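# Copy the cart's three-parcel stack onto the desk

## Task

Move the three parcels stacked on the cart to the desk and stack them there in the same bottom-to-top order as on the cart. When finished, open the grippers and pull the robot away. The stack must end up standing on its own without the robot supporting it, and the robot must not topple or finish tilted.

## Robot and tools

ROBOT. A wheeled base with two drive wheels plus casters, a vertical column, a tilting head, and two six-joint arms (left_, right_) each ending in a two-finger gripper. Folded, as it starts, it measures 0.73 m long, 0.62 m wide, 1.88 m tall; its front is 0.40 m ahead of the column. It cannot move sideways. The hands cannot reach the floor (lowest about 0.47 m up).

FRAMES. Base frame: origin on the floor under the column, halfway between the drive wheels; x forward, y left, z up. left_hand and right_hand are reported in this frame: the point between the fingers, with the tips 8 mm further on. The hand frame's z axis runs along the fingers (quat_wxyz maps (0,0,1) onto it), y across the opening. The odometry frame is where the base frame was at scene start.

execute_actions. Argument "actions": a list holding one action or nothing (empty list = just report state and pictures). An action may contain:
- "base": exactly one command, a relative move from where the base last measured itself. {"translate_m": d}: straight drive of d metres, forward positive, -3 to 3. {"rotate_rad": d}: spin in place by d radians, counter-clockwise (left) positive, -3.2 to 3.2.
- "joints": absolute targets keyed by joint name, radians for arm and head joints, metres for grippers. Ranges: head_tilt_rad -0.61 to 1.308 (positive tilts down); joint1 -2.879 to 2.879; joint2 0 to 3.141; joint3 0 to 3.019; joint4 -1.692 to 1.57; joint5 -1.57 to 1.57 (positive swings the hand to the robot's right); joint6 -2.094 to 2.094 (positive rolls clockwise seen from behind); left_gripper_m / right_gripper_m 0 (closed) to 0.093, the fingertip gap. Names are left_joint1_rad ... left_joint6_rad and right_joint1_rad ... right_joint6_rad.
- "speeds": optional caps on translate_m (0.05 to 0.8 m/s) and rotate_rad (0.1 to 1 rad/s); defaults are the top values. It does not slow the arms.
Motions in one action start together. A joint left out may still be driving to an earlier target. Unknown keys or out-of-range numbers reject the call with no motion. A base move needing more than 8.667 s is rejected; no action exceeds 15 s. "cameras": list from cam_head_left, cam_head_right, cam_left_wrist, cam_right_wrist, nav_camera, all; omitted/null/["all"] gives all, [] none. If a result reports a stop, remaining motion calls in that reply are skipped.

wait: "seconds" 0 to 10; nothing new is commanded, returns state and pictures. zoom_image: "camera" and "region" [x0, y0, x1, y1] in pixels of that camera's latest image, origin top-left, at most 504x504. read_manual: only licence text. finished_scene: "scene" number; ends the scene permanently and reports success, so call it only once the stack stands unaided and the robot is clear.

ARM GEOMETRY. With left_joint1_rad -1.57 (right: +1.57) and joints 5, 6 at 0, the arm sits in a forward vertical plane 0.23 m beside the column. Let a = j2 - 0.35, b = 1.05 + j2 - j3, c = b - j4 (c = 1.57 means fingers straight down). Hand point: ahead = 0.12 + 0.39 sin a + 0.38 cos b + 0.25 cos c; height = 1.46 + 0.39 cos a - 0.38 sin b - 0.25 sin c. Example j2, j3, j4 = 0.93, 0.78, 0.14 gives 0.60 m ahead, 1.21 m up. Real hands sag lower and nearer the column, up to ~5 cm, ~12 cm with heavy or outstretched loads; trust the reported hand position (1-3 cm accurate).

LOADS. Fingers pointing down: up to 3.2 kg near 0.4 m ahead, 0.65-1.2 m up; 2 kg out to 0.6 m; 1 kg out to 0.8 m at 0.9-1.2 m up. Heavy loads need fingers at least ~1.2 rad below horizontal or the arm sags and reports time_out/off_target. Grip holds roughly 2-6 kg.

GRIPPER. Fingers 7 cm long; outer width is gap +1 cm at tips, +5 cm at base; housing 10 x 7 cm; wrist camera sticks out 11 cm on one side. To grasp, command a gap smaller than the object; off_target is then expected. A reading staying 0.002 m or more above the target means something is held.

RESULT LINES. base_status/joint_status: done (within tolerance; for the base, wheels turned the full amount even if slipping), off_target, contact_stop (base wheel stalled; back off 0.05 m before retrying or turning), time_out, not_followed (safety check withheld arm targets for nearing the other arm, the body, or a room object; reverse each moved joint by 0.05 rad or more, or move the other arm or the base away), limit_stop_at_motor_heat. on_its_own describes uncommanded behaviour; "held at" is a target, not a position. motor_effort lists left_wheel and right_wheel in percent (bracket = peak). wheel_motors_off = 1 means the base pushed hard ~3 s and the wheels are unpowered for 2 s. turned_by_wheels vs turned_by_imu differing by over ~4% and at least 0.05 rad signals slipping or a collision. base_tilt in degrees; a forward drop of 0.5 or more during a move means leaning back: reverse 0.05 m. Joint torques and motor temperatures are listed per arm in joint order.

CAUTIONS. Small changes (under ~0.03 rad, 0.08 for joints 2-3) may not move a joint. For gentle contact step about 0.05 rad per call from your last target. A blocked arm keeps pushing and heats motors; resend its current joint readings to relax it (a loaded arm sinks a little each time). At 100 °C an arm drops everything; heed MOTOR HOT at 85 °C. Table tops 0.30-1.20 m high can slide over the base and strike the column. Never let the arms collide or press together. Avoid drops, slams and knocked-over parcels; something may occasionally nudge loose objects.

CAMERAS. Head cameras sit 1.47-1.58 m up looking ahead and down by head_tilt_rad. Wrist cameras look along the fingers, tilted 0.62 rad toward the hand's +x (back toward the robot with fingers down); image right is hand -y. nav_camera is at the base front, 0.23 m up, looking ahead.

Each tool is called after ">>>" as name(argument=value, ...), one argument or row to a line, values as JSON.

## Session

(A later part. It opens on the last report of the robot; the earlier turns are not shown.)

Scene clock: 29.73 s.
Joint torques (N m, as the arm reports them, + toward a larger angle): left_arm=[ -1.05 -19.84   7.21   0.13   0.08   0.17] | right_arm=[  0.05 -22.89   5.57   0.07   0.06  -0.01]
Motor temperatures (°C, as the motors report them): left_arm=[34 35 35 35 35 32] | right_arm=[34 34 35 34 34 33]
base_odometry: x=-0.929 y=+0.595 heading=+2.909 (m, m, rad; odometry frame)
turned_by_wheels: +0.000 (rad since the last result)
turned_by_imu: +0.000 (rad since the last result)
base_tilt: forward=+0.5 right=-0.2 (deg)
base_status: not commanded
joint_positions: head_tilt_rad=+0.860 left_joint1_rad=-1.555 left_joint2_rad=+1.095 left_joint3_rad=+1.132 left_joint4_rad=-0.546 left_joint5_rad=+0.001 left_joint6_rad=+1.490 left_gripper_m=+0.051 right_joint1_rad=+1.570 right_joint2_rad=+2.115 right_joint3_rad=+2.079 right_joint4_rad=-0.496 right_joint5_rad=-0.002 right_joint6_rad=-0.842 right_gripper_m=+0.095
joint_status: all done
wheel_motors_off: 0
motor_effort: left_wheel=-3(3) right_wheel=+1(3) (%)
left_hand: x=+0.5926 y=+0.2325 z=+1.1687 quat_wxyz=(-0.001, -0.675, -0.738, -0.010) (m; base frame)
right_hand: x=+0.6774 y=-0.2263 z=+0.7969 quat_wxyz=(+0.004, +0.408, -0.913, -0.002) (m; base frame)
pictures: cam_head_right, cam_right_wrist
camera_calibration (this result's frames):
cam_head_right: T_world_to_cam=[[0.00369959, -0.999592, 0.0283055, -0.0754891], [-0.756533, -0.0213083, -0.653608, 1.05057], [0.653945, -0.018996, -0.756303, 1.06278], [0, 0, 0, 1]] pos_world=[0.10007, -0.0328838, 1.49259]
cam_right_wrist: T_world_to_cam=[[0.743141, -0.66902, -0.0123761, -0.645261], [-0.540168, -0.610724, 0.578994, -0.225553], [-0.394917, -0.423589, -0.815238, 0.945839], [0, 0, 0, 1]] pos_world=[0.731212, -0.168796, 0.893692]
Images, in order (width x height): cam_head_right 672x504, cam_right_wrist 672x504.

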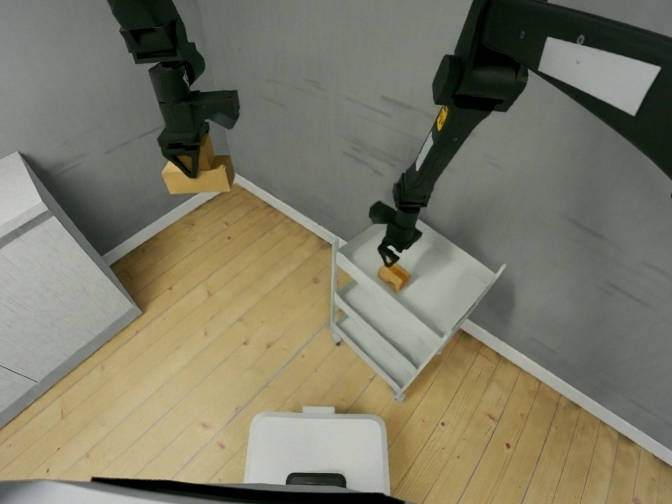

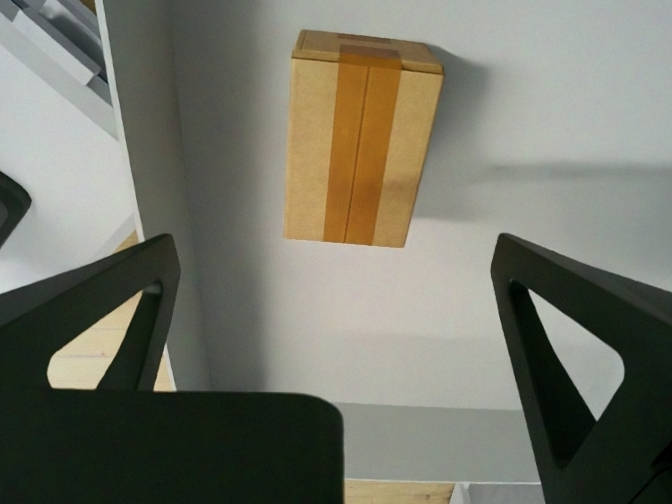

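>>> execute_actions(
  actions=[
    {"base":{"translate_m":-0.0},"joints":{"right_joint2_rad":2.25,"right_joint3_rad":2.27,"right_joint4_rad":-0.52,"right_joint6_rad":-0.75}},
  ],
  cameras=["cam_right_wrist"],
)

>>> execute_actions(
  actions=[
    {"joints":{"right_joint2_rad":2.33,"right_joint3_rad":2.39,"right_joint4_rad":-0.56}},
  ],
  cameras=["cam_right_wrist"],
)

Scene clock: 30.93 s.
Joint torques (N m, as the arm reports them, + toward a larger angle): left_arm=[ -1.01 -19.81   7.16   0.15   0.08   0.17] | right_arm=[  0.01 -20.86   5.85   0.02   0.07   0.13]
Motor temperatures (°C, as the motors report them): left_arm=[34 35 35 35 35 32] | right_arm=[34 34 35 34 34 33]
base_odometry: x=-0.929 y=+0.595 heading=+2.909 (m, m, rad; odometry frame)
turned_by_wheels: +0.000 (rad since the last result)
turned_by_imu: +0.000 (rad since the last result)
base_tilt: forward=+0.5 right=-0.2 (deg)
base_status: done
joint_positions: head_tilt_rad=+0.860 left_joint1_rad=-1.555 left_joint2_rad=+1.095 left_joint3_rad=+1.132 left_joint4_rad=-0.546 left_joint5_rad=+0.001 left_joint6_rad=+1.490 left_gripper_m=+0.051 right_joint1_rad=+1.570 right_joint2_rad=+2.242 right_joint3_rad=+2.252 right_joint4_rad=-0.516 right_joint5_rad=-0.002 right_joint6_rad=-0.756 right_gripper_m=+0.095
joint_status: all done
wheel_motors_off: 0
motor_effort: left_wheel=-1(0) right_wheel=+3(1) (%)
left_hand: x=+0.5926 y=+0.2325 z=+1.1687 quat_wxyz=(-0.001, -0.675, -0.738, -0.010) (m; base frame)
right_hand: x=+0.6867 y=-0.2263 z=+0.7583 quat_wxyz=(-0.008, +0.369, -0.929, +0.003) (m; base frame)
pictures: cam_right_wrist
camera_calibration (this result's frames):
cam_right_wrist: T_world_to_cam=[[0.683149, -0.730251, 0.00641601, -0.639585], [-0.605733, -0.56171, 0.563533, -0.130404], [-0.407917, -0.388863, -0.826069, 0.943064], [0, 0, 0, 1]] pos_world=[0.742633, -0.173585, 0.856627]
Images, in order (width x height): cam_right_wrist 672x504.

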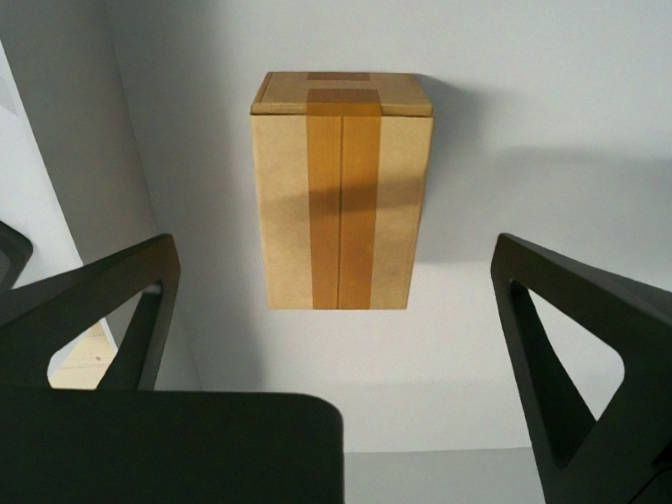

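Scene clock: 31.67 s.
Joint torques (N m, as the arm reports them, + toward a larger angle): left_arm=[ -1.   -19.69   7.18   0.13   0.08   0.16] | right_arm=[ -0.06 -20.24   6.69  -0.07   0.07   0.14]
Motor temperatures (°C, as the motors report them): left_arm=[34 35 35 35 35 32] | right_arm=[34 34 35 34 34 33]
base_odometry: x=-0.929 y=+0.595 heading=+2.909 (m, m, rad; odometry frame)
turned_by_wheels: +0.000 (rad since the last result)
turned_by_imu: +0.000 (rad since the last result)
base_tilt: forward=+0.5 right=-0.2 (deg)
base_status: not commanded
joint_positions: head_tilt_rad=+0.860 left_joint1_rad=-1.555 left_joint2_rad=+1.095 left_joint3_rad=+1.132 left_joint4_rad=-0.546 left_joint5_rad=+0.001 left_joint6_rad=+1.490 left_gripper_m=+0.051 right_joint1_rad=+1.570 right_joint2_rad=+2.316 right_joint3_rad=+2.363 right_joint4_rad=-0.553 right_joint5_rad=-0.002 right_joint6_rad=-0.756 right_gripper_m=+0.095
joint_status: all done
wheel_motors_off: 0
motor_effort: left_wheel=-1(2) right_wheel=+2(1) (%)
left_hand: x=+0.5926 y=+0.2325 z=+1.1687 quat_wxyz=(-0.001, -0.675, -0.738, -0.010) (m; base frame)
right_hand: x=+0.6889 y=-0.2264 z=+0.7394 quat_wxyz=(-0.008, +0.369, -0.929, +0.003) (m; base frame)
pictures: cam_right_wrist
camera_calibration (this result's frames):
cam_right_wrist: T_world_to_cam=[[0.683146, -0.730251, 0.00667679, -0.641179], [-0.605947, -0.561711, 0.563302, -0.118058], [-0.407601, -0.388863, -0.826224, 0.928165], [0, 0, 0, 1]] pos_world=[0.744804, -0.173607, 0.837656]
Images, in order (width x height): cam_right_wrist 672x504.

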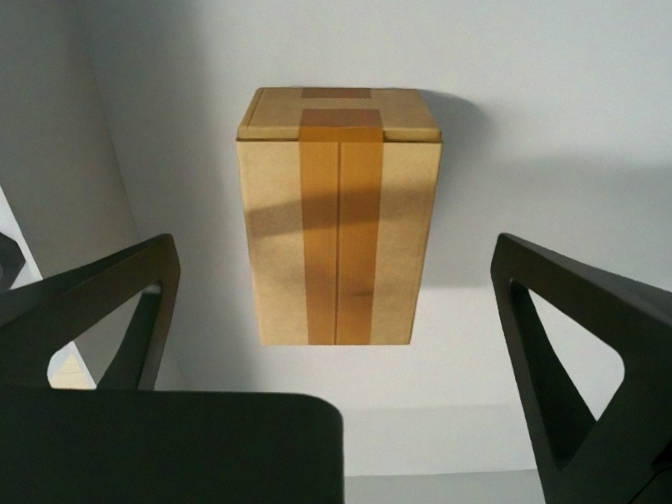

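>>> execute_actions(
  actions=[
    {"joints":{"right_joint2_rad":2.4,"right_joint3_rad":2.48,"right_joint4_rad":-0.6}},
  ],
  cameras=[],
)

>>> execute_actions(
  actions=[
    {"joints":{"right_joint2_rad":2.46,"right_joint3_rad":2.57,"right_joint4_rad":-0.63}},
  ],
  cameras=[],
)

>>> execute_actions(
  actions=[
    {"joints":{"right_gripper_m":0.03}},
  ],
  cameras=["cam_right_wrist"],
)

Scene clock: 32.80 s.
Joint torques (N m, as the arm reports them, + toward a larger angle): left_arm=[ -0.92 -19.82   7.2    0.12   0.07   0.17] | right_arm=[ -0.14 -19.94   6.62  -0.17   0.06   0.13]
Motor temperatures (°C, as the motors report them): left_arm=[34 35 35 35 35 32] | right_arm=[34 34 35 34 34 33]
base_odometry: x=-0.929 y=+0.595 heading=+2.909 (m, m, rad; odometry frame)
turned_by_wheels: +0.000 (rad since the last result)
turned_by_imu: +0.000 (rad since the last result)
base_tilt: forward=+0.6 right=-0.2 (deg)
base_status: not commanded
joint_positions: head_tilt_rad=+0.860 left_joint1_rad=-1.555 left_joint2_rad=+1.095 left_joint3_rad=+1.132 left_joint4_rad=-0.546 left_joint5_rad=+0.001 left_joint6_rad=+1.490 left_gripper_m=+0.051 right_joint1_rad=+1.570 right_joint2_rad=+2.386 right_joint3_rad=+2.456 right_joint4_rad=-0.592 right_joint5_rad=-0.002 right_joint6_rad=-0.756 right_gripper_m=+0.095
joint_status: all done
wheel_motors_off: 0
motor_effort: left_wheel=-4(3) right_wheel=+2(2) (%)
left_hand: x=+0.5926 y=+0.2325 z=+1.1687 quat_wxyz=(-0.001, -0.675, -0.738, -0.010) (m; base frame)
right_hand: x=+0.6810 y=-0.2264 z=+0.7198 quat_wxyz=(-0.001, +0.369, -0.929, +0.000) (m; base frame)
pictures: none
No camera images: the call's "cameras" was empty. Leave "cameras" out to get every camera's image.

Scene clock: 33.53 s.
Joint torques (N m, as the arm reports them, + toward a larger angle): left_arm=[ -0.93 -19.82   7.21   0.11   0.07   0.17] | right_arm=[ -0.06 -19.65   7.08  -0.11   0.07   0.13]
Motor temperatures (°C, as the motors report them): left_arm=[34 35 35 35 35 32] | right_arm=[34 34 35 34 34 33]
base_odometry: x=-0.929 y=+0.595 heading=+2.909 (m, m, rad; odometry frame)
turned_by_wheels: +0.000 (rad since the last result)
turned_by_imu: +0.000 (rad since the last result)
base_tilt: forward=+0.6 right=-0.2 (deg)
base_status: not commanded
joint_positions: head_tilt_rad=+0.860 left_joint1_rad=-1.555 left_joint2_rad=+1.095 left_joint3_rad=+1.132 left_joint4_rad=-0.546 left_joint5_rad=+0.001 left_joint6_rad=+1.490 left_gripper_m=+0.051 right_joint1_rad=+1.570 right_joint2_rad=+2.444 right_joint3_rad=+2.542 right_joint4_rad=-0.622 right_joint5_rad=-0.002 right_joint6_rad=-0.756 right_gripper_m=+0.095
joint_status: all done
wheel_motors_off: 0
motor_effort: left_wheel=-1(0) right_wheel=+3(2) (%)
left_hand: x=+0.5926 y=+0.2325 z=+1.1687 quat_wxyz=(-0.001, -0.675, -0.738, -0.010) (m; base frame)
right_hand: x=+0.6786 y=-0.2264 z=+0.7063 quat_wxyz=(+0.000, +0.369, -0.929, +0.000) (m; base frame)
pictures: none
No camera images: the call's "cameras" was empty. Leave "cameras" out to get every camera's image.

Scene clock: 34.17 s.
Joint torques (N m, as the arm reports them, + toward a larger angle): left_arm=[ -1.05 -20.04   7.22   0.06   0.08   0.18] | right_arm=[ -0.06 -19.59   7.1   -0.12   0.04   0.13]
Motor temperatures (°C, as the motors report them): left_arm=[34 35 35 35 35 32] | right_arm=[34 34 36 34 34 33]
base_odometry: x=-0.929 y=+0.595 heading=+2.909 (m, m, rad; odometry frame)
turned_by_wheels: +0.000 (rad since the last result)
turned_by_imu: +0.000 (rad since the last result)
base_tilt: forward=+0.5 right=-0.2 (deg)
base_status: not commanded
joint_positions: head_tilt_rad=+0.860 left_joint1_rad=-1.555 left_joint2_rad=+1.095 left_joint3_rad=+1.132 left_joint4_rad=-0.546 left_joint5_rad=+0.001 left_joint6_rad=+1.490 left_gripper_m=+0.051 right_joint1_rad=+1.569 right_joint2_rad=+2.444 right_joint3_rad=+2.542 right_joint4_rad=-0.622 right_joint5_rad=-0.001 right_joint6_rad=-0.756 right_gripper_m=+0.059
joint_status: right_gripper_m off_target (ended at +0.059, target +0.030)
wheel_motors_off: 0
motor_effort: left_wheel=-3(2) right_wheel=+3(1) (%)
left_hand: x=+0.5926 y=+0.2325 z=+1.1687 quat_wxyz=(-0.001, -0.675, -0.738, -0.010) (m; base frame)
right_hand: x=+0.6786 y=-0.2269 z=+0.7063 quat_wxyz=(+0.000, +0.369, -0.930, +0.000) (m; base frame)
pictures: cam_right_wrist
camera_calibration (this result's frames):
cam_right_wrist: T_world_to_cam=[[0.682722, -0.730661, -0.00504255, -0.625828], [-0.595864, -0.560736, 0.57491, -0.120812], [-0.422892, -0.389499, -0.818201, 0.901038], [0, 0, 0, 1]] pos_world=[0.736321, -0.174059, 0.80353]
Images, in order (width x height): cam_right_wrist 672x504.

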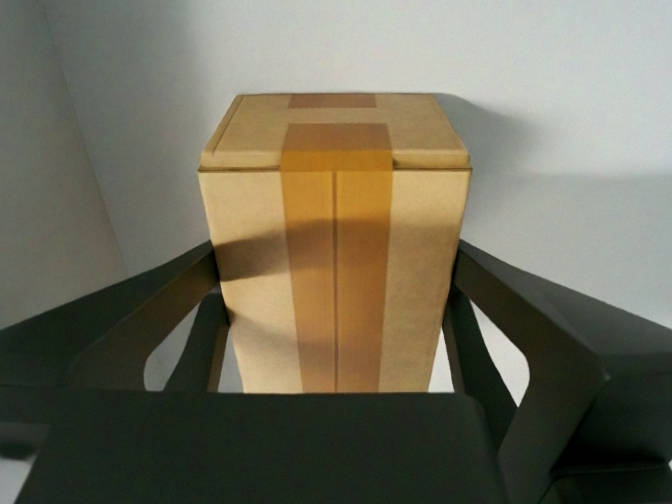

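>>> execute_actions(
  actions=[
    {"joints":{"right_joint2_rad":2.3,"right_joint3_rad":2.48}},
  ],
  cameras=[],
)

>>> execute_actions(
  actions=[
    {"joints":{"right_joint2_rad":1.3,"right_joint3_rad":1.3,"right_joint4_rad":-0.5}},
  ],
  cameras=[],
)

>>> execute_actions(
  actions=[
    {"base":{"rotate_rad":-2.62},"joints":{"right_joint6_rad":0.37,"left_joint6_rad":-0.37}},
  ],
  cameras=["cam_head_left"],
)

>>> execute_actions(
  actions=[
    {"base":{"translate_m":1.5}},
  ],
  cameras=["cam_head_left","nav_camera"],
)

Scene clock: 35.90 s.
Joint torques (N m, as the arm reports them, + toward a larger angle): left_arm=[ -1.12 -19.84   7.19   0.12   0.07   0.16] | right_arm=[ -0.07 -22.66   6.82   0.36   0.05   0.14]
Motor temperatures (°C, as the motors report them): left_arm=[34 35 35 35 35 32] | right_arm=[34 34 36 34 34 33]
base_odometry: x=-0.929 y=+0.595 heading=+2.909 (m, m, rad; odometry frame)
turned_by_wheels: +0.000 (rad since the last result)
turned_by_imu: +0.001 (rad since the last result)
base_tilt: forward=+0.6 right=-0.2 (deg)
base_status: not commanded
joint_positions: head_tilt_rad=+0.860 left_joint1_rad=-1.555 left_joint2_rad=+1.095 left_joint3_rad=+1.132 left_joint4_rad=-0.546 left_joint5_rad=+0.001 left_joint6_rad=+1.490 left_gripper_m=+0.051 right_joint1_rad=+1.569 right_joint2_rad=+2.296 right_joint3_rad=+2.463 right_joint4_rad=-0.628 right_joint5_rad=-0.001 right_joint6_rad=-0.756 right_gripper_m=+0.059
joint_status: all done
wheel_motors_off: 0
motor_effort: left_wheel=-3(2) right_wheel=+3(2) (%)
left_hand: x=+0.5926 y=+0.2325 z=+1.1687 quat_wxyz=(-0.001, -0.675, -0.738, -0.010) (m; base frame)
right_hand: x=+0.7398 y=-0.2268 z=+0.7738 quat_wxyz=(-0.029, +0.368, -0.929, +0.012) (m; base frame)
pictures: none
No camera images: the call's "cameras" was empty. Leave "cameras" out to get every camera's image.

Scene clock: 37.73 s.
Joint torques (N m, as the arm reports them, + toward a larger angle): left_arm=[ -0.94 -20.     7.17   0.14   0.07   0.16] | right_arm=[  0.03 -19.65   5.48   0.28   0.05   0.13]
Motor temperatures (°C, as the motors report them): left_arm=[34 35 35 35 35 32] | right_arm=[34 34 36 34 34 33]
base_odometry: x=-0.929 y=+0.595 heading=+2.909 (m, m, rad; odometry frame)
turned_by_wheels: +0.000 (rad since the last result)
turned_by_imu: +0.000 (rad since the last result)
base_tilt: forward=+0.6 right=-0.2 (deg)
base_status: not commanded
joint_positions: head_tilt_rad=+0.860 left_joint1_rad=-1.555 left_joint2_rad=+1.095 left_joint3_rad=+1.132 left_joint4_rad=-0.546 left_joint5_rad=+0.001 left_joint6_rad=+1.490 left_gripper_m=+0.051 right_joint1_rad=+1.569 right_joint2_rad=+1.309 right_joint3_rad=+1.282 right_joint4_rad=-0.501 right_joint5_rad=-0.001 right_joint6_rad=-0.756 right_gripper_m=+0.059
joint_status: all done
wheel_motors_off: 0
motor_effort: left_wheel=-5(6) right_wheel=+5(5) (%)
left_hand: x=+0.5926 y=+0.2325 z=+1.1687 quat_wxyz=(-0.001, -0.675, -0.738, -0.010) (m; base frame)
right_hand: x=+0.6202 y=-0.2263 z=+1.0940 quat_wxyz=(+0.003, +0.369, -0.930, -0.001) (m; base frame)
pictures: none
No camera images: the call's "cameras" was empty. Leave "cameras" out to get every camera's image.

Scene clock: 41.67 s.
Joint torques (N m, as the arm reports them, + toward a larger angle): left_arm=[ -0.98 -19.98   7.27   0.22  -0.04  -0.07] | right_arm=[  0.2  -19.77   5.48   0.3    0.13   0.16]
Motor temperatures (°C, as the motors report them): left_arm=[34 35 35 35 35 32] | right_arm=[34 34 36 34 34 33]
base_odometry: x=-0.929 y=+0.595 heading=+0.290 (m, m, rad; odometry frame)
turned_by_wheels: -2.620 (rad since the last result)
turned_by_imu: -2.582 (rad since the last result)
base_tilt: forward=+0.5 right=-0.2 (deg)
base_status: done
joint_positions: head_tilt_rad=+0.860 left_joint1_rad=-1.555 left_joint2_rad=+1.095 left_joint3_rad=+1.132 left_joint4_rad=-0.546 left_joint5_rad=+0.001 left_joint6_rad=-0.358 left_gripper_m=+0.051 right_joint1_rad=+1.562 right_joint2_rad=+1.309 right_joint3_rad=+1.282 right_joint4_rad=-0.501 right_joint5_rad=-0.001 right_joint6_rad=+0.362 right_gripper_m=+0.059
joint_status: all done
wheel_motors_off: 0
motor_effort: left_wheel=-3(42) right_wheel=+0(51) (%)
left_hand: x=+0.5926 y=+0.2327 z=+1.1687 quat_wxyz=(-0.008, +0.182, -0.983, -0.005) (m; base frame)
right_hand: x=+0.6202 y=-0.2307 z=+1.0940 quat_wxyz=(+0.002, -0.182, -0.983, +0.004) (m; base frame)
pictures: cam_head_left
camera_calibration (this result's frames):
cam_head_left: T_world_to_cam=[[-0.00718704, -0.999818, 0.0176752, 0.031546], [-0.751004, -0.00627399, -0.660268, 1.06007], [0.660258, -0.0180195, -0.750822, 1.04963], [0, 0, 0, 1]] pos_world=[0.103316, 0.057105, 1.48746]
Images, in order (width x height): cam_head_left 672x504.

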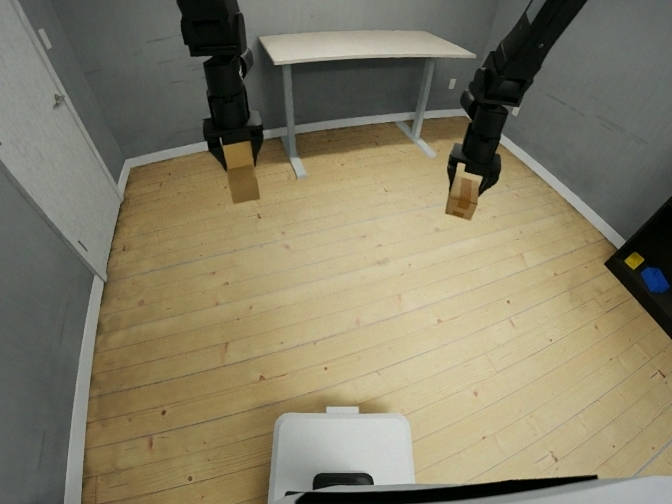

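Scene clock: 45.70 s.
Joint torques (N m, as the arm reports them, + toward a larger angle): left_arm=[ -0.96 -20.04   7.16   0.23  -0.03  -0.08] | right_arm=[  0.48 -19.57   5.39   0.31   0.14   0.15]
Motor temperatures (°C, as the motors report them): left_arm=[34 35 35 35 35 32] | right_arm=[34 35 36 34 34 33]
base_odometry: x=+0.509 y=+1.023 heading=+0.289 (m, m, rad; odometry frame)
turned_by_wheels: -0.001 (rad since the last result)
turned_by_imu: +0.001 (rad since the last result)
base_tilt: forward=+0.5 right=-0.1 (deg)
base_status: done
joint_positions: head_tilt_rad=+0.860 left_joint1_rad=-1.555 left_joint2_rad=+1.095 left_joint3_rad=+1.133 left_joint4_rad=-0.546 left_joint5_rad=+0.001 left_joint6_rad=-0.358 left_gripper_m=+0.051 right_joint1_rad=+1.562 right_joint2_rad=+1.309 right_joint3_rad=+1.284 right_joint4_rad=-0.501 right_joint5_rad=-0.001 right_joint6_rad=+0.362 right_gripper_m=+0.059
joint_status: not commanded
wheel_motors_off: 0
motor_effort: left_wheel=-1(56) right_wheel=+1(59) (%)
left_hand: x=+0.5932 y=+0.2327 z=+1.1690 quat_wxyz=(-0.009, +0.182, -0.983, -0.005) (m; base frame)
right_hand: x=+0.6215 y=-0.2307 z=+1.0944 quat_wxyz=(+0.001, -0.182, -0.983, +0.004) (m; base frame)
pictures: cam_head_left, nav_camera
camera_calibration (this result's frames):
cam_head_left: T_world_to_cam=[[-0.00718705, -0.999818, 0.0176752, 0.031546], [-0.751004, -0.00627399, -0.660268, 1.06007], [0.660259, -0.0180195, -0.750822, 1.04963], [0, 0, 0, 1]] pos_world=[0.103316, 0.057105, 1.48746]
Images, in order (width x height): cam_head_left 672x504, nav_camera 672x504.

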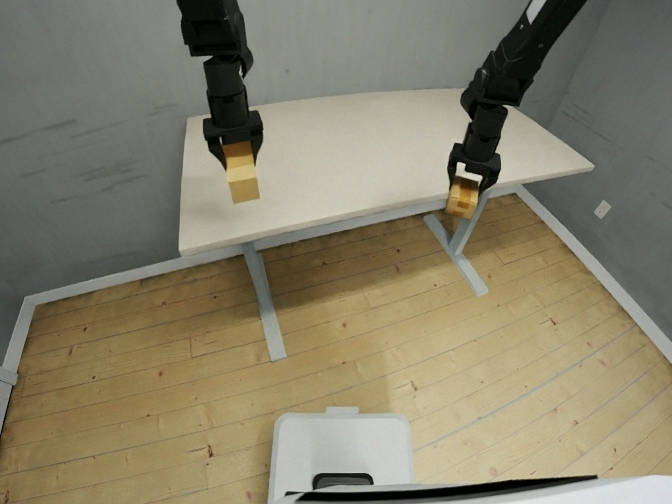

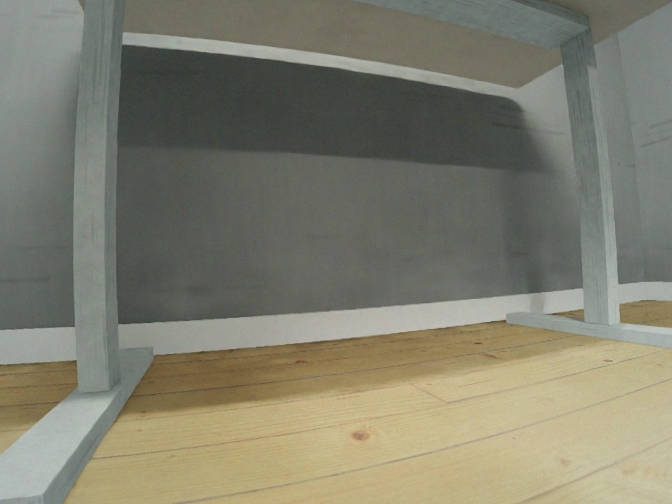

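>>> execute_actions(
  actions=[
    {"base":{"translate_m":0.2}},
  ],
  cameras=[],
)

>>> execute_actions(
  actions=[
    {"base":{"rotate_rad":0.45},"joints":{"right_joint2_rad":1.44,"right_joint3_rad":1.39,"right_joint4_rad":-0.45}},
  ],
  cameras=["cam_head_right"],
)

>>> execute_actions(
  actions=[
    {"joints":{"right_joint2_rad":1.53,"right_joint3_rad":1.45,"right_joint4_rad":-0.42}},
  ],
  cameras=[],
)

>>> execute_actions(
  actions=[
    {"joints":{"right_joint2_rad":1.6,"right_joint3_rad":1.49,"right_joint4_rad":-0.41}},
  ],
  cameras=["cam_head_right","cam_right_wrist"],
)

Scene clock: 48.17 s.
Joint torques (N m, as the arm reports them, + toward a larger angle): left_arm=[ -0.91 -19.92   6.95   0.19  -0.03  -0.08] | right_arm=[  0.5  -19.76   5.12   0.33   0.14   0.16]
Motor temperatures (°C, as the motors report them): left_arm=[34 35 35 35 35 32] | right_arm=[34 35 36 34 34 33]
base_odometry: x=+0.701 y=+1.080 heading=+0.288 (m, m, rad; odometry frame)
turned_by_wheels: -0.001 (rad since the last result)
turned_by_imu: +0.000 (rad since the last result)
base_tilt: forward=+0.6 right=-0.2 (deg)
base_status: done
joint_positions: head_tilt_rad=+0.860 left_joint1_rad=-1.555 left_joint2_rad=+1.095 left_joint3_rad=+1.136 left_joint4_rad=-0.546 left_joint5_rad=+0.001 left_joint6_rad=-0.358 left_gripper_m=+0.051 right_joint1_rad=+1.562 right_joint2_rad=+1.309 right_joint3_rad=+1.287 right_joint4_rad=-0.501 right_joint5_rad=-0.001 right_joint6_rad=+0.362 right_gripper_m=+0.059
joint_status: not commanded
wheel_motors_off: 0
motor_effort: left_wheel=+0(37) right_wheel=+1(42) (%)
left_hand: x=+0.5945 y=+0.2327 z=+1.1694 quat_wxyz=(-0.010, +0.182, -0.983, -0.005) (m; base frame)
right_hand: x=+0.6235 y=-0.2307 z=+1.0951 quat_wxyz=(-0.001, -0.182, -0.983, +0.003) (m; base frame)
pictures: none
No camera images: the call's "cameras" was empty. Leave "cameras" out to get every camera's image.

Scene clock: 49.80 s.
Joint torques (N m, as the arm reports them, + toward a larger angle): left_arm=[ -0.83 -19.92   6.95   0.23  -0.03  -0.08] | right_arm=[  0.14 -20.39   4.56   0.34   0.14   0.15]
Motor temperatures (°C, as the motors report them): left_arm=[34 35 35 35 35 32] | right_arm=[34 35 36 34 34 33]
base_odometry: x=+0.701 y=+1.080 heading=+0.738 (m, m, rad; odometry frame)
turned_by_wheels: +0.450 (rad since the last result)
turned_by_imu: +0.441 (rad since the last result)
base_tilt: forward=+0.4 right=-0.2 (deg)
base_status: done
joint_positions: head_tilt_rad=+0.860 left_joint1_rad=-1.555 left_joint2_rad=+1.095 left_joint3_rad=+1.136 left_joint4_rad=-0.546 left_joint5_rad=+0.001 left_joint6_rad=-0.358 left_gripper_m=+0.051 right_joint1_rad=+1.566 right_joint2_rad=+1.446 right_joint3_rad=+1.380 right_joint4_rad=-0.451 right_joint5_rad=-0.001 right_joint6_rad=+0.362 right_gripper_m=+0.059
joint_status: all done
wheel_motors_off: 0
motor_effort: left_wheel=-2(49) right_wheel=-1(45) (%)
left_hand: x=+0.5945 y=+0.2325 z=+1.1694 quat_wxyz=(-0.010, +0.182, -0.983, -0.005) (m; base frame)
right_hand: x=+0.6371 y=-0.2281 z=+1.0421 quat_wxyz=(-0.003, -0.181, -0.983, +0.001) (m; base frame)
pictures: cam_head_right
camera_calibration (this result's frames):
cam_head_right: T_world_to_cam=[[0.00369957, -0.999592, 0.0283055, -0.0754891], [-0.756532, -0.0213083, -0.653609, 1.05057], [0.653946, -0.018996, -0.756303, 1.06278], [0, 0, 0, 1]] pos_world=[0.10007, -0.0328838, 1.49259]
Images, in order (width x height): cam_head_right 672x504.

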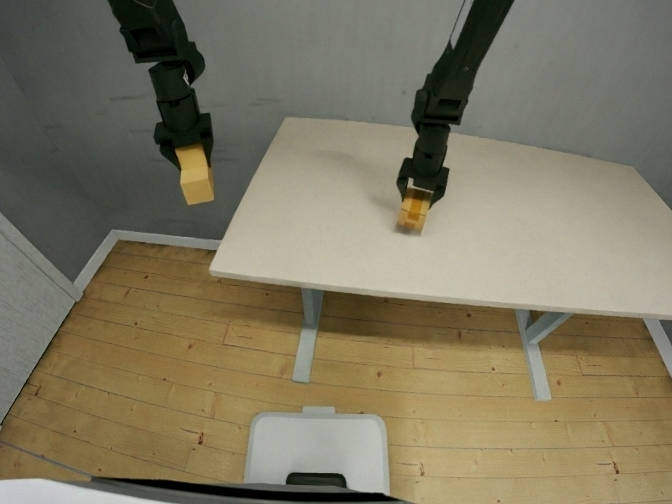

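Scene clock: 50.57 s.
Joint torques (N m, as the arm reports them, + toward a larger angle): left_arm=[ -0.94 -19.9    6.97   0.19  -0.03  -0.08] | right_arm=[  0.   -19.99   4.39   0.5    0.13   0.16]
Motor temperatures (°C, as the motors report them): left_arm=[34 35 35 35 35 32] | right_arm=[34 35 36 34 34 33]
base_odometry: x=+0.701 y=+1.080 heading=+0.738 (m, m, rad; odometry frame)
turned_by_wheels: +0.000 (rad since the last result)
turned_by_imu: +0.000 (rad since the last result)
base_tilt: forward=+0.6 right=-0.2 (deg)
base_status: not commanded
joint_positions: head_tilt_rad=+0.860 left_joint1_rad=-1.555 left_joint2_rad=+1.095 left_joint3_rad=+1.136 left_joint4_rad=-0.546 left_joint5_rad=+0.001 left_joint6_rad=-0.358 left_gripper_m=+0.051 right_joint1_rad=+1.566 right_joint2_rad=+1.528 right_joint3_rad=+1.441 right_joint4_rad=-0.424 right_joint5_rad=-0.001 right_joint6_rad=+0.362 right_gripper_m=+0.059
joint_status: all done
wheel_motors_off: 0
motor_effort: left_wheel=-7(5) right_wheel=+2(1) (%)
left_hand: x=+0.5945 y=+0.2325 z=+1.1694 quat_wxyz=(-0.010, +0.182, -0.983, -0.005) (m; base frame)
right_hand: x=+0.6448 y=-0.2282 z=+1.0103 quat_wxyz=(-0.007, -0.181, -0.983, +0.000) (m; base frame)
pictures: none
No camera images: the call's "cameras" was empty. Leave "cameras" out to get every camera's image.

Scene clock: 51.20 s.
Joint torques (N m, as the arm reports them, + toward a larger angle): left_arm=[ -0.76 -20.03   6.94   0.22  -0.03  -0.08] | right_arm=[  0.09 -18.12   4.43   0.55   0.18   0.14]
Motor temperatures (°C, as the motors report them): left_arm=[34 35 35 35 35 32] | right_arm=[34 35 36 34 34 33]
base_odometry: x=+0.701 y=+1.080 heading=+0.738 (m, m, rad; odometry frame)
turned_by_wheels: +0.000 (rad since the last result)
turned_by_imu: +0.000 (rad since the last result)
base_tilt: forward=+0.5 right=-0.2 (deg)
base_status: not commanded
joint_positions: head_tilt_rad=+0.860 left_joint1_rad=-1.555 left_joint2_rad=+1.095 left_joint3_rad=+1.136 left_joint4_rad=-0.546 left_joint5_rad=+0.001 left_joint6_rad=-0.358 left_gripper_m=+0.051 right_joint1_rad=+1.566 right_joint2_rad=+1.573 right_joint3_rad=+1.480 right_joint4_rad=-0.415 right_joint5_rad=-0.002 right_joint6_rad=+0.363 right_gripper_m=+0.059
joint_status: all done
wheel_motors_off: 0
motor_effort: left_wheel=-6(5) right_wheel=+6(0) (%)
left_hand: x=+0.5945 y=+0.2325 z=+1.1694 quat_wxyz=(-0.010, +0.182, -0.983, -0.005) (m; base frame)
right_hand: x=+0.6493 y=-0.2283 z=+0.9928 quat_wxyz=(-0.008, -0.181, -0.983, -0.001) (m; base frame)
pictures: cam_head_right, cam_right_wrist
camera_calibration (this result's frames):
cam_head_right: T_world_to_cam=[[0.00369957, -0.999592, 0.0283055, -0.0754891], [-0.756532, -0.0213083, -0.653609, 1.05057], [0.653946, -0.018996, -0.756303, 1.06278], [0, 0, 0, 1]] pos_world=[0.10007, -0.0328838, 1.49259]
cam_right_wrist: T_world_to_cam=[[-0.360073, -0.932882, -0.00889344, 0.029366], [-0.773521, 0.293206, 0.561868, 0.0194566], [-0.521549, 0.209192, -0.827179, 1.33217], [0, 0, 0, 1]] pos_world=[0.720415, -0.256989, 1.09127]
Images, in order (width x height): cam_head_right 672x504, cam_right_wrist 672x504.

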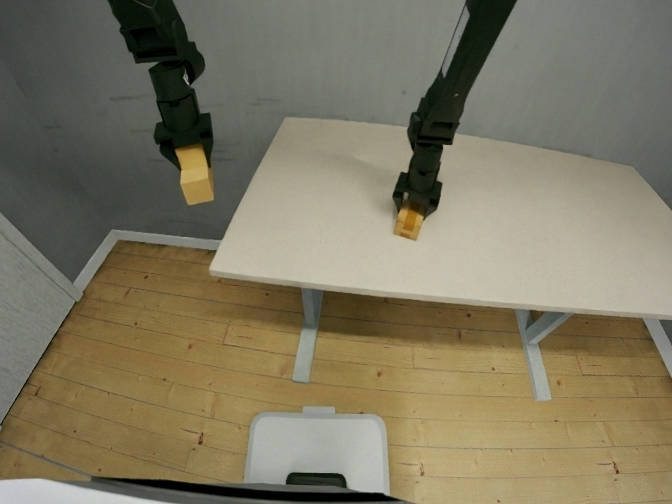

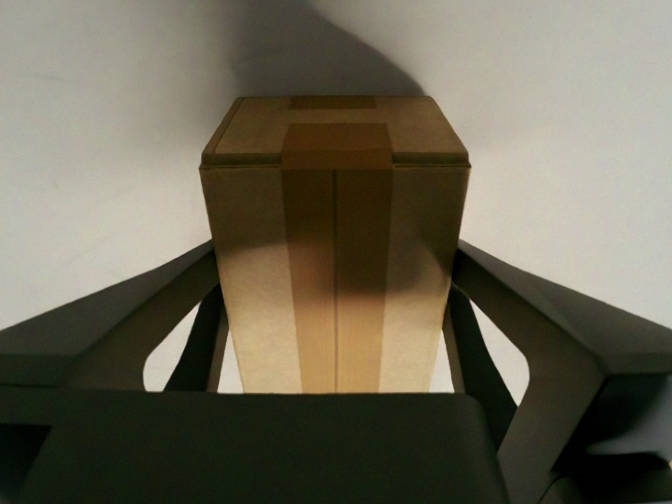

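>>> execute_actions(
  actions=[
    {"joints":{"right_gripper_m":0.093,"right_joint2_rad":1.56}},
  ],
  cameras=[],
)

>>> execute_actions(
  actions=[
    {"joints":{"right_joint2_rad":1.3,"right_joint3_rad":1.4,"right_joint4_rad":-0.65}},
  ],
  cameras=[],
)

>>> execute_actions(
  actions=[
    {"base":{"rotate_rad":-0.74},"joints":{"left_joint2_rad":1.35,"left_joint3_rad":1.4,"left_joint4_rad":-0.55}},
  ],
  cameras=["cam_head_left","cam_left_wrist"],
)

>>> zoom_image(
  camera="cam_head_left",
  region=[190,140,330,260],
)

Scene clock: 52.47 s.
Joint torques (N m, as the arm reports them, + toward a larger angle): left_arm=[ -0.87 -19.88   6.98   0.2   -0.03  -0.09] | right_arm=[  0.2  -21.25   4.44   0.6    0.19   0.14]
Motor temperatures (°C, as the motors report them): left_arm=[34 36 35 35 35 32] | right_arm=[34 35 36 34 34 33]
base_odometry: x=+0.701 y=+1.080 heading=+0.738 (m, m, rad; odometry frame)
turned_by_wheels: +0.000 (rad since the last result)
turned_by_imu: +0.000 (rad since the last result)
base_tilt: forward=+0.5 right=-0.3 (deg)
base_status: not commanded
joint_positions: head_tilt_rad=+0.860 left_joint1_rad=-1.555 left_joint2_rad=+1.095 left_joint3_rad=+1.136 left_joint4_rad=-0.546 left_joint5_rad=+0.001 left_joint6_rad=-0.358 left_gripper_m=+0.051 right_joint1_rad=+1.566 right_joint2_rad=+1.571 right_joint3_rad=+1.480 right_joint4_rad=-0.415 right_joint5_rad=-0.002 right_joint6_rad=+0.363 right_gripper_m=+0.093
joint_status: all done
wheel_motors_off: 0
motor_effort: left_wheel=-8(7) right_wheel=+4(3) (%)
left_hand: x=+0.5945 y=+0.2325 z=+1.1694 quat_wxyz=(-0.010, +0.182, -0.983, -0.005) (m; base frame)
right_hand: x=+0.6502 y=-0.2283 z=+0.9938 quat_wxyz=(-0.009, -0.181, -0.983, -0.001) (m; base frame)
pictures: none
No camera images: the call's "cameras" was empty. Leave "cameras" out to get every camera's image.

Scene clock: 53.67 s.
Joint torques (N m, as the arm reports them, + toward a larger angle): left_arm=[ -0.81 -20.     6.94   0.25  -0.03  -0.08] | right_arm=[  0.21 -18.35   5.28  -0.06   0.19   0.14]
Motor temperatures (°C, as the motors report them): left_arm=[34 36 36 35 35 32] | right_arm=[34 35 36 34 34 33]
base_odometry: x=+0.701 y=+1.080 heading=+0.738 (m, m, rad; odometry frame)
turned_by_wheels: +0.000 (rad since the last result)
turned_by_imu: +0.000 (rad since the last result)
base_tilt: forward=+0.6 right=-0.3 (deg)
base_status: not commanded
joint_positions: head_tilt_rad=+0.860 left_joint1_rad=-1.555 left_joint2_rad=+1.095 left_joint3_rad=+1.136 left_joint4_rad=-0.546 left_joint5_rad=+0.001 left_joint6_rad=-0.358 left_gripper_m=+0.051 right_joint1_rad=+1.566 right_joint2_rad=+1.281 right_joint3_rad=+1.396 right_joint4_rad=-0.643 right_joint5_rad=-0.002 right_joint6_rad=+0.363 right_gripper_m=+0.093
joint_status: all done
wheel_motors_off: 0
motor_effort: left_wheel=-4(7) right_wheel=+4(2) (%)
left_hand: x=+0.5945 y=+0.2325 z=+1.1694 quat_wxyz=(-0.010, +0.182, -0.983, -0.005) (m; base frame)
right_hand: x=+0.6602 y=-0.2277 z=+1.1322 quat_wxyz=(+0.002, -0.182, -0.983, +0.001) (m; base frame)
pictures: none
No camera images: the call's "cameras" was empty. Leave "cameras" out to get every camera's image.

Scene clock: 55.80 s.
Joint torques (N m, as the arm reports them, + toward a larger angle): left_arm=[ -0.66 -24.25   7.31   0.17  -0.04  -0.08] | right_arm=[  0.31 -18.34   5.31  -0.07   0.18   0.15]
Motor temperatures (°C, as the motors report them): left_arm=[34 36 36 35 35 32] | right_arm=[34 35 36 34 34 33]
base_odometry: x=+0.701 y=+1.080 heading=-0.001 (m, m, rad; odometry frame)
turned_by_wheels: -0.739 (rad since the last result)
turned_by_imu: -0.722 (rad since the last result)
base_tilt: forward=+0.5 right=-0.2 (deg)
base_status: done
joint_positions: head_tilt_rad=+0.860 left_joint1_rad=-1.556 left_joint2_rad=+1.360 left_joint3_rad=+1.380 left_joint4_rad=-0.546 left_joint5_rad=+0.001 left_joint6_rad=-0.358 left_gripper_m=+0.051 right_joint1_rad=+1.563 right_joint2_rad=+1.281 right_joint3_rad=+1.396 right_joint4_rad=-0.643 right_joint5_rad=-0.002 right_joint6_rad=+0.363 right_gripper_m=+0.093
joint_status: all done
wheel_motors_off: 0
motor_effort: left_wheel=+0(48) right_wheel=-2(32) (%)
left_hand: x=+0.6477 y=+0.2333 z=+1.0872 quat_wxyz=(+0.000, +0.182, -0.983, -0.006) (m; base frame)
right_hand: x=+0.6602 y=-0.2295 z=+1.1322 quat_wxyz=(+0.002, -0.182, -0.983, +0.003) (m; base frame)
pictures: cam_head_left, cam_left_wrist
camera_calibration (this result's frames):
cam_head_left: T_world_to_cam=[[-0.00718704, -0.999818, 0.0176752, 0.031546], [-0.751004, -0.00627399, -0.660268, 1.06007], [0.660258, -0.0180195, -0.750822, 1.04963], [0, 0, 0, 1]] pos_world=[0.103316, 0.057105, 1.48746]
cam_left_wrist: T_world_to_cam=[[0.346769, -0.937792, -0.017244, 0.0151944], [-0.757859, -0.290972, 0.583939, -0.0746979], [-0.552631, -0.189423, -0.811614, 1.40665], [0, 0, 0, 1]] pos_world=[0.715479, 0.258966, 1.18554]
Images, in order (width x height): cam_head_left 672x504, cam_left_wrist 672x504.

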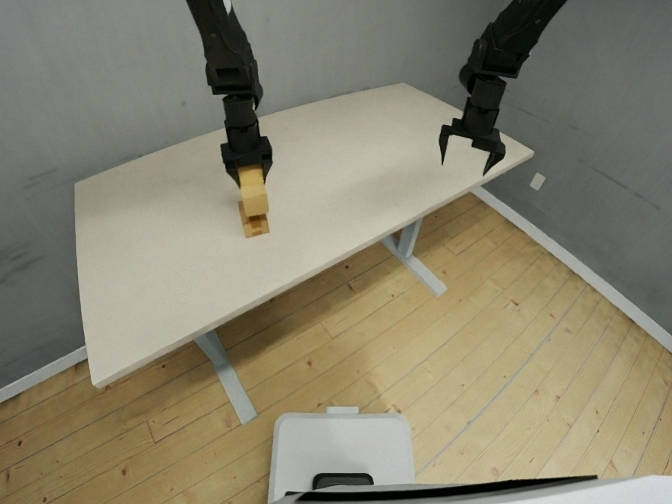

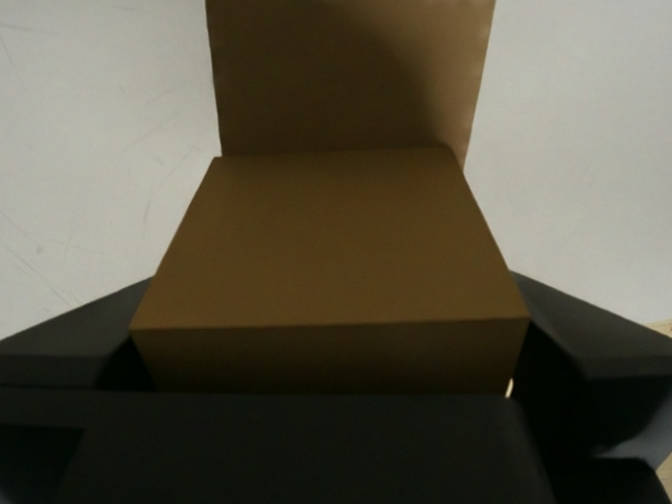

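Region (190, 140, 330, 260) of cam_head_left's 672x504 image, scaled by 3.600, with more detail than that image has; it fills the top 432 rows of this view, and the rest is white.

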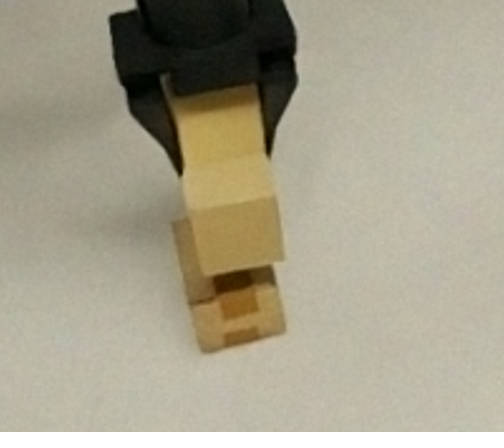

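>>> execute_actions(
  actions=[
    {"base":{"rotate_rad":0.018},"joints":{"left_joint2_rad":1.41,"left_joint4_rad":-0.51}},
  ],
  cameras=[],
)

>>> execute_actions(
  actions=[
    {"joints":{"left_joint2_rad":1.44,"left_joint4_rad":-0.49}},
  ],
  cameras=["cam_head_left"],
)

>>> zoom_image(
  camera="cam_head_left",
  region=[190,140,330,260],
)

Scene clock: 56.87 s.
Joint torques (N m, as the arm reports them, + toward a larger angle): left_arm=[ -1.07 -22.58   6.85   0.51  -0.03  -0.08] | right_arm=[  0.2  -18.09   5.34  -0.08   0.16   0.14]
Motor temperatures (°C, as the motors report them): left_arm=[34 36 36 35 35 32] | right_arm=[34 35 36 34 34 33]
base_odometry: x=+0.701 y=+1.080 heading=+0.016 (m, m, rad; odometry frame)
turned_by_wheels: +0.018 (rad since the last result)
turned_by_imu: +0.018 (rad since the last result)
base_tilt: forward=+0.6 right=-0.2 (deg)
base_status: done
joint_positions: head_tilt_rad=+0.860 left_joint1_rad=-1.551 left_joint2_rad=+1.403 left_joint3_rad=+1.381 left_joint4_rad=-0.517 left_joint5_rad=+0.001 left_joint6_rad=-0.358 left_gripper_m=+0.051 right_joint1_rad=+1.567 right_joint2_rad=+1.281 right_joint3_rad=+1.396 right_joint4_rad=-0.643 right_joint5_rad=-0.002 right_joint6_rad=+0.363 right_gripper_m=+0.093
joint_status: all done
wheel_motors_off: 0
motor_effort: left_wheel=+2(18) right_wheel=+3(35) (%)
left_hand: x=+0.6384 y=+0.2364 z=+1.0646 quat_wxyz=(+0.006, +0.183, -0.983, -0.009) (m; base frame)
right_hand: x=+0.6602 y=-0.2274 z=+1.1322 quat_wxyz=(+0.002, -0.181, -0.983, +0.001) (m; base frame)
pictures: none
No camera images: the call's "cameras" was empty. Leave "cameras" out to get every camera's image.

Scene clock: 57.53 s.
Joint torques (N m, as the arm reports them, + toward a larger angle): left_arm=[ -1.05 -21.53   6.46   0.57  -0.03  -0.08] | right_arm=[ -0.03 -18.28   5.29  -0.1    0.17   0.14]
Motor temperatures (°C, as the motors report them): left_arm=[34 36 36 35 35 32] | right_arm=[34 35 36 34 34 33]
base_odometry: x=+0.701 y=+1.080 heading=+0.016 (m, m, rad; odometry frame)
turned_by_wheels: +0.000 (rad since the last result)
turned_by_imu: +0.000 (rad since the last result)
base_tilt: forward=+0.5 right=-0.2 (deg)
base_status: not commanded
joint_positions: head_tilt_rad=+0.860 left_joint1_rad=-1.551 left_joint2_rad=+1.421 left_joint3_rad=+1.383 left_joint4_rad=-0.499 left_joint5_rad=+0.001 left_joint6_rad=-0.359 left_gripper_m=+0.051 right_joint1_rad=+1.567 right_joint2_rad=+1.281 right_joint3_rad=+1.396 right_joint4_rad=-0.643 right_joint5_rad=-0.002 right_joint6_rad=+0.363 right_gripper_m=+0.093
joint_status: all done
wheel_motors_off: 0
motor_effort: left_wheel=+1(2) right_wheel=+5(4) (%)
left_hand: x=+0.6374 y=+0.2365 z=+1.0559 quat_wxyz=(+0.005, +0.183, -0.983, -0.009) (m; base frame)
right_hand: x=+0.6602 y=-0.2274 z=+1.1322 quat_wxyz=(+0.002, -0.181, -0.983, +0.001) (m; base frame)
pictures: cam_head_left
camera_calibration (this result's frames):
cam_head_left: T_world_to_cam=[[-0.00718705, -0.999818, 0.0176752, 0.031546], [-0.751004, -0.00627399, -0.660268, 1.06007], [0.660259, -0.0180195, -0.750822, 1.04963], [0, 0, 0, 1]] pos_world=[0.103316, 0.057105, 1.48746]
Images, in order (width x height): cam_head_left 672x504.

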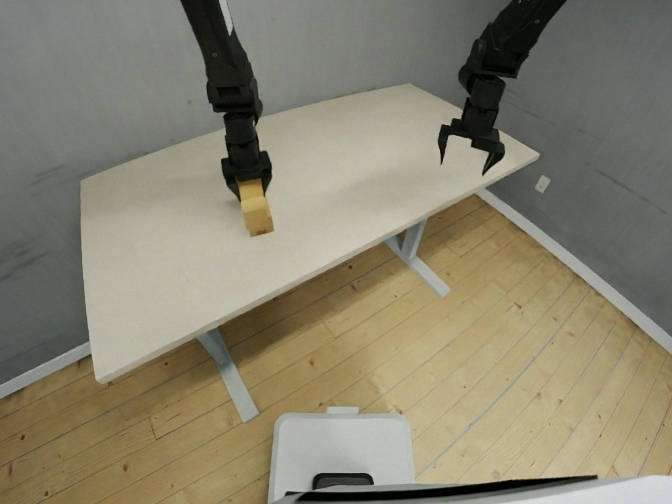

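Region (190, 140, 330, 260) of cam_head_left's 672x504 image, scaled by 3.600, with more detail than that image has; it fills the top 432 rows of this view, and the rest is white.

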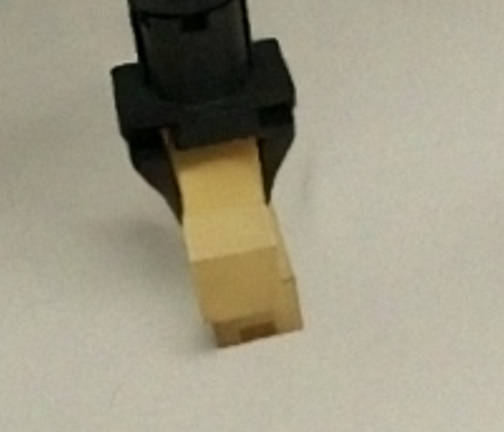

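>>> execute_actions(
  actions=[
    {"joints":{"left_gripper_m":0.093,"left_joint2_rad":1.41}},
  ],
  cameras=[],
)

>>> execute_actions(
  actions=[
    {"joints":{"left_joint2_rad":1.18,"left_joint4_rad":-0.76}},
  ],
  cameras=[],
)

>>> execute_actions(
  actions=[
    {"base":{"translate_m":-0.5}},
  ],
  cameras=["cam_head_right"],
)

Scene clock: 58.43 s.
Joint torques (N m, as the arm reports them, + toward a larger angle): left_arm=[ -1.04 -24.16   6.51   0.6   -0.03  -0.08] | right_arm=[  0.12 -18.3    5.32  -0.08   0.18   0.14]
Motor temperatures (°C, as the motors report them): left_arm=[34 36 36 35 35 32] | right_arm=[34 35 36 34 34 33]
base_odometry: x=+0.701 y=+1.080 heading=+0.016 (m, m, rad; odometry frame)
turned_by_wheels: +0.000 (rad since the last result)
turned_by_imu: +0.000 (rad since the last result)
base_tilt: forward=+0.5 right=-0.2 (deg)
base_status: not commanded
joint_positions: head_tilt_rad=+0.860 left_joint1_rad=-1.551 left_joint2_rad=+1.421 left_joint3_rad=+1.383 left_joint4_rad=-0.499 left_joint5_rad=+0.001 left_joint6_rad=-0.359 left_gripper_m=+0.093 right_joint1_rad=+1.567 right_joint2_rad=+1.281 right_joint3_rad=+1.396 right_joint4_rad=-0.643 right_joint5_rad=-0.002 right_joint6_rad=+0.363 right_gripper_m=+0.093
joint_status: all done
wheel_motors_off: 0
motor_effort: left_wheel=+1(3) right_wheel=+4(6) (%)
left_hand: x=+0.6374 y=+0.2365 z=+1.0559 quat_wxyz=(+0.005, +0.183, -0.983, -0.009) (m; base frame)
right_hand: x=+0.6602 y=-0.2274 z=+1.1322 quat_wxyz=(+0.002, -0.181, -0.983, +0.001) (m; base frame)
pictures: none
No camera images: the call's "cameras" was empty. Leave "cameras" out to get every camera's image.

Scene clock: 59.57 s.
Joint torques (N m, as the arm reports them, + toward a larger angle): left_arm=[ -1.05 -20.74   7.64  -0.01  -0.03  -0.08] | right_arm=[  0.07 -18.27   5.33  -0.07   0.17   0.14]
Motor temperatures (°C, as the motors report them): left_arm=[34 36 36 35 35 32] | right_arm=[34 35 36 34 34 33]
base_odometry: x=+0.701 y=+1.080 heading=+0.016 (m, m, rad; odometry frame)
turned_by_wheels: +0.000 (rad since the last result)
turned_by_imu: +0.000 (rad since the last result)
base_tilt: forward=+0.6 right=-0.2 (deg)
base_status: not commanded
joint_positions: head_tilt_rad=+0.860 left_joint1_rad=-1.551 left_joint2_rad=+1.156 left_joint3_rad=+1.395 left_joint4_rad=-0.750 left_joint5_rad=+0.001 left_joint6_rad=-0.359 left_gripper_m=+0.093 right_joint1_rad=+1.567 right_joint2_rad=+1.281 right_joint3_rad=+1.396 right_joint4_rad=-0.643 right_joint5_rad=-0.002 right_joint6_rad=+0.363 right_gripper_m=+0.093
joint_status: all done
wheel_motors_off: 0
motor_effort: left_wheel=+3(2) right_wheel=+6(7) (%)
left_hand: x=+0.6694 y=+0.2344 z=+1.1996 quat_wxyz=(-0.008, +0.183, -0.983, -0.007) (m; base frame)
right_hand: x=+0.6602 y=-0.2274 z=+1.1322 quat_wxyz=(+0.002, -0.181, -0.983, +0.001) (m; base frame)
pictures: none
No camera images: the call's "cameras" was empty. Leave "cameras" out to get every camera's image.

Scene clock: 62.17 s.
Joint torques (N m, as the arm reports them, + toward a larger angle): left_arm=[ -1.15 -21.     7.94   0.05  -0.03  -0.08] | right_arm=[  0.12 -18.32   5.57  -0.02   0.18   0.14]
Motor temperatures (°C, as the motors report them): left_arm=[34 36 36 35 35 32] | right_arm=[34 35 36 34 34 33]
base_odometry: x=+0.201 y=+1.072 heading=+0.015 (m, m, rad; odometry frame)
turned_by_wheels: -0.001 (rad since the last result)
turned_by_imu: +0.000 (rad since the last result)
base_tilt: forward=+0.5 right=-0.2 (deg)
base_status: done
joint_positions: head_tilt_rad=+0.860 left_joint1_rad=-1.551 left_joint2_rad=+1.158 left_joint3_rad=+1.392 left_joint4_rad=-0.753 left_joint5_rad=+0.001 left_joint6_rad=-0.359 left_gripper_m=+0.093 right_joint1_rad=+1.567 right_joint2_rad=+1.283 right_joint3_rad=+1.394 right_joint4_rad=-0.644 right_joint5_rad=-0.002 right_joint6_rad=+0.363 right_gripper_m=+0.093
joint_status: not commanded
wheel_motors_off: 0
motor_effort: left_wheel=-1(58) right_wheel=+0(63) (%)
left_hand: x=+0.6666 y=+0.2344 z=+1.1978 quat_wxyz=(-0.004, +0.183, -0.983, -0.008) (m; base frame)
right_hand: x=+0.6578 y=-0.2274 z=+1.1308 quat_wxyz=(+0.005, -0.181, -0.983, +0.002) (m; base frame)
pictures: cam_head_right
camera_calibration (this result's frames):
cam_head_right: T_world_to_cam=[[0.00369957, -0.999592, 0.0283055, -0.0754891], [-0.756532, -0.0213083, -0.653609, 1.05057], [0.653946, -0.018996, -0.756303, 1.06278], [0, 0, 0, 1]] pos_world=[0.10007, -0.0328838, 1.49259]
Images, in order (width x height): cam_head_right 672x504.

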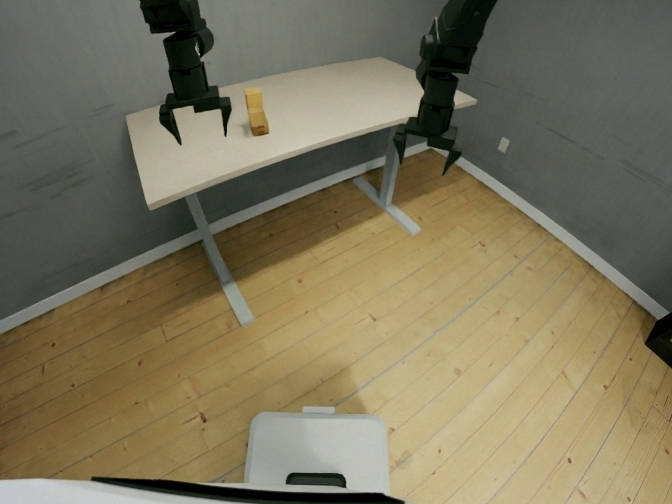

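>>> finished_scene(
  scene=2,
)

The scene is finished: the task was done.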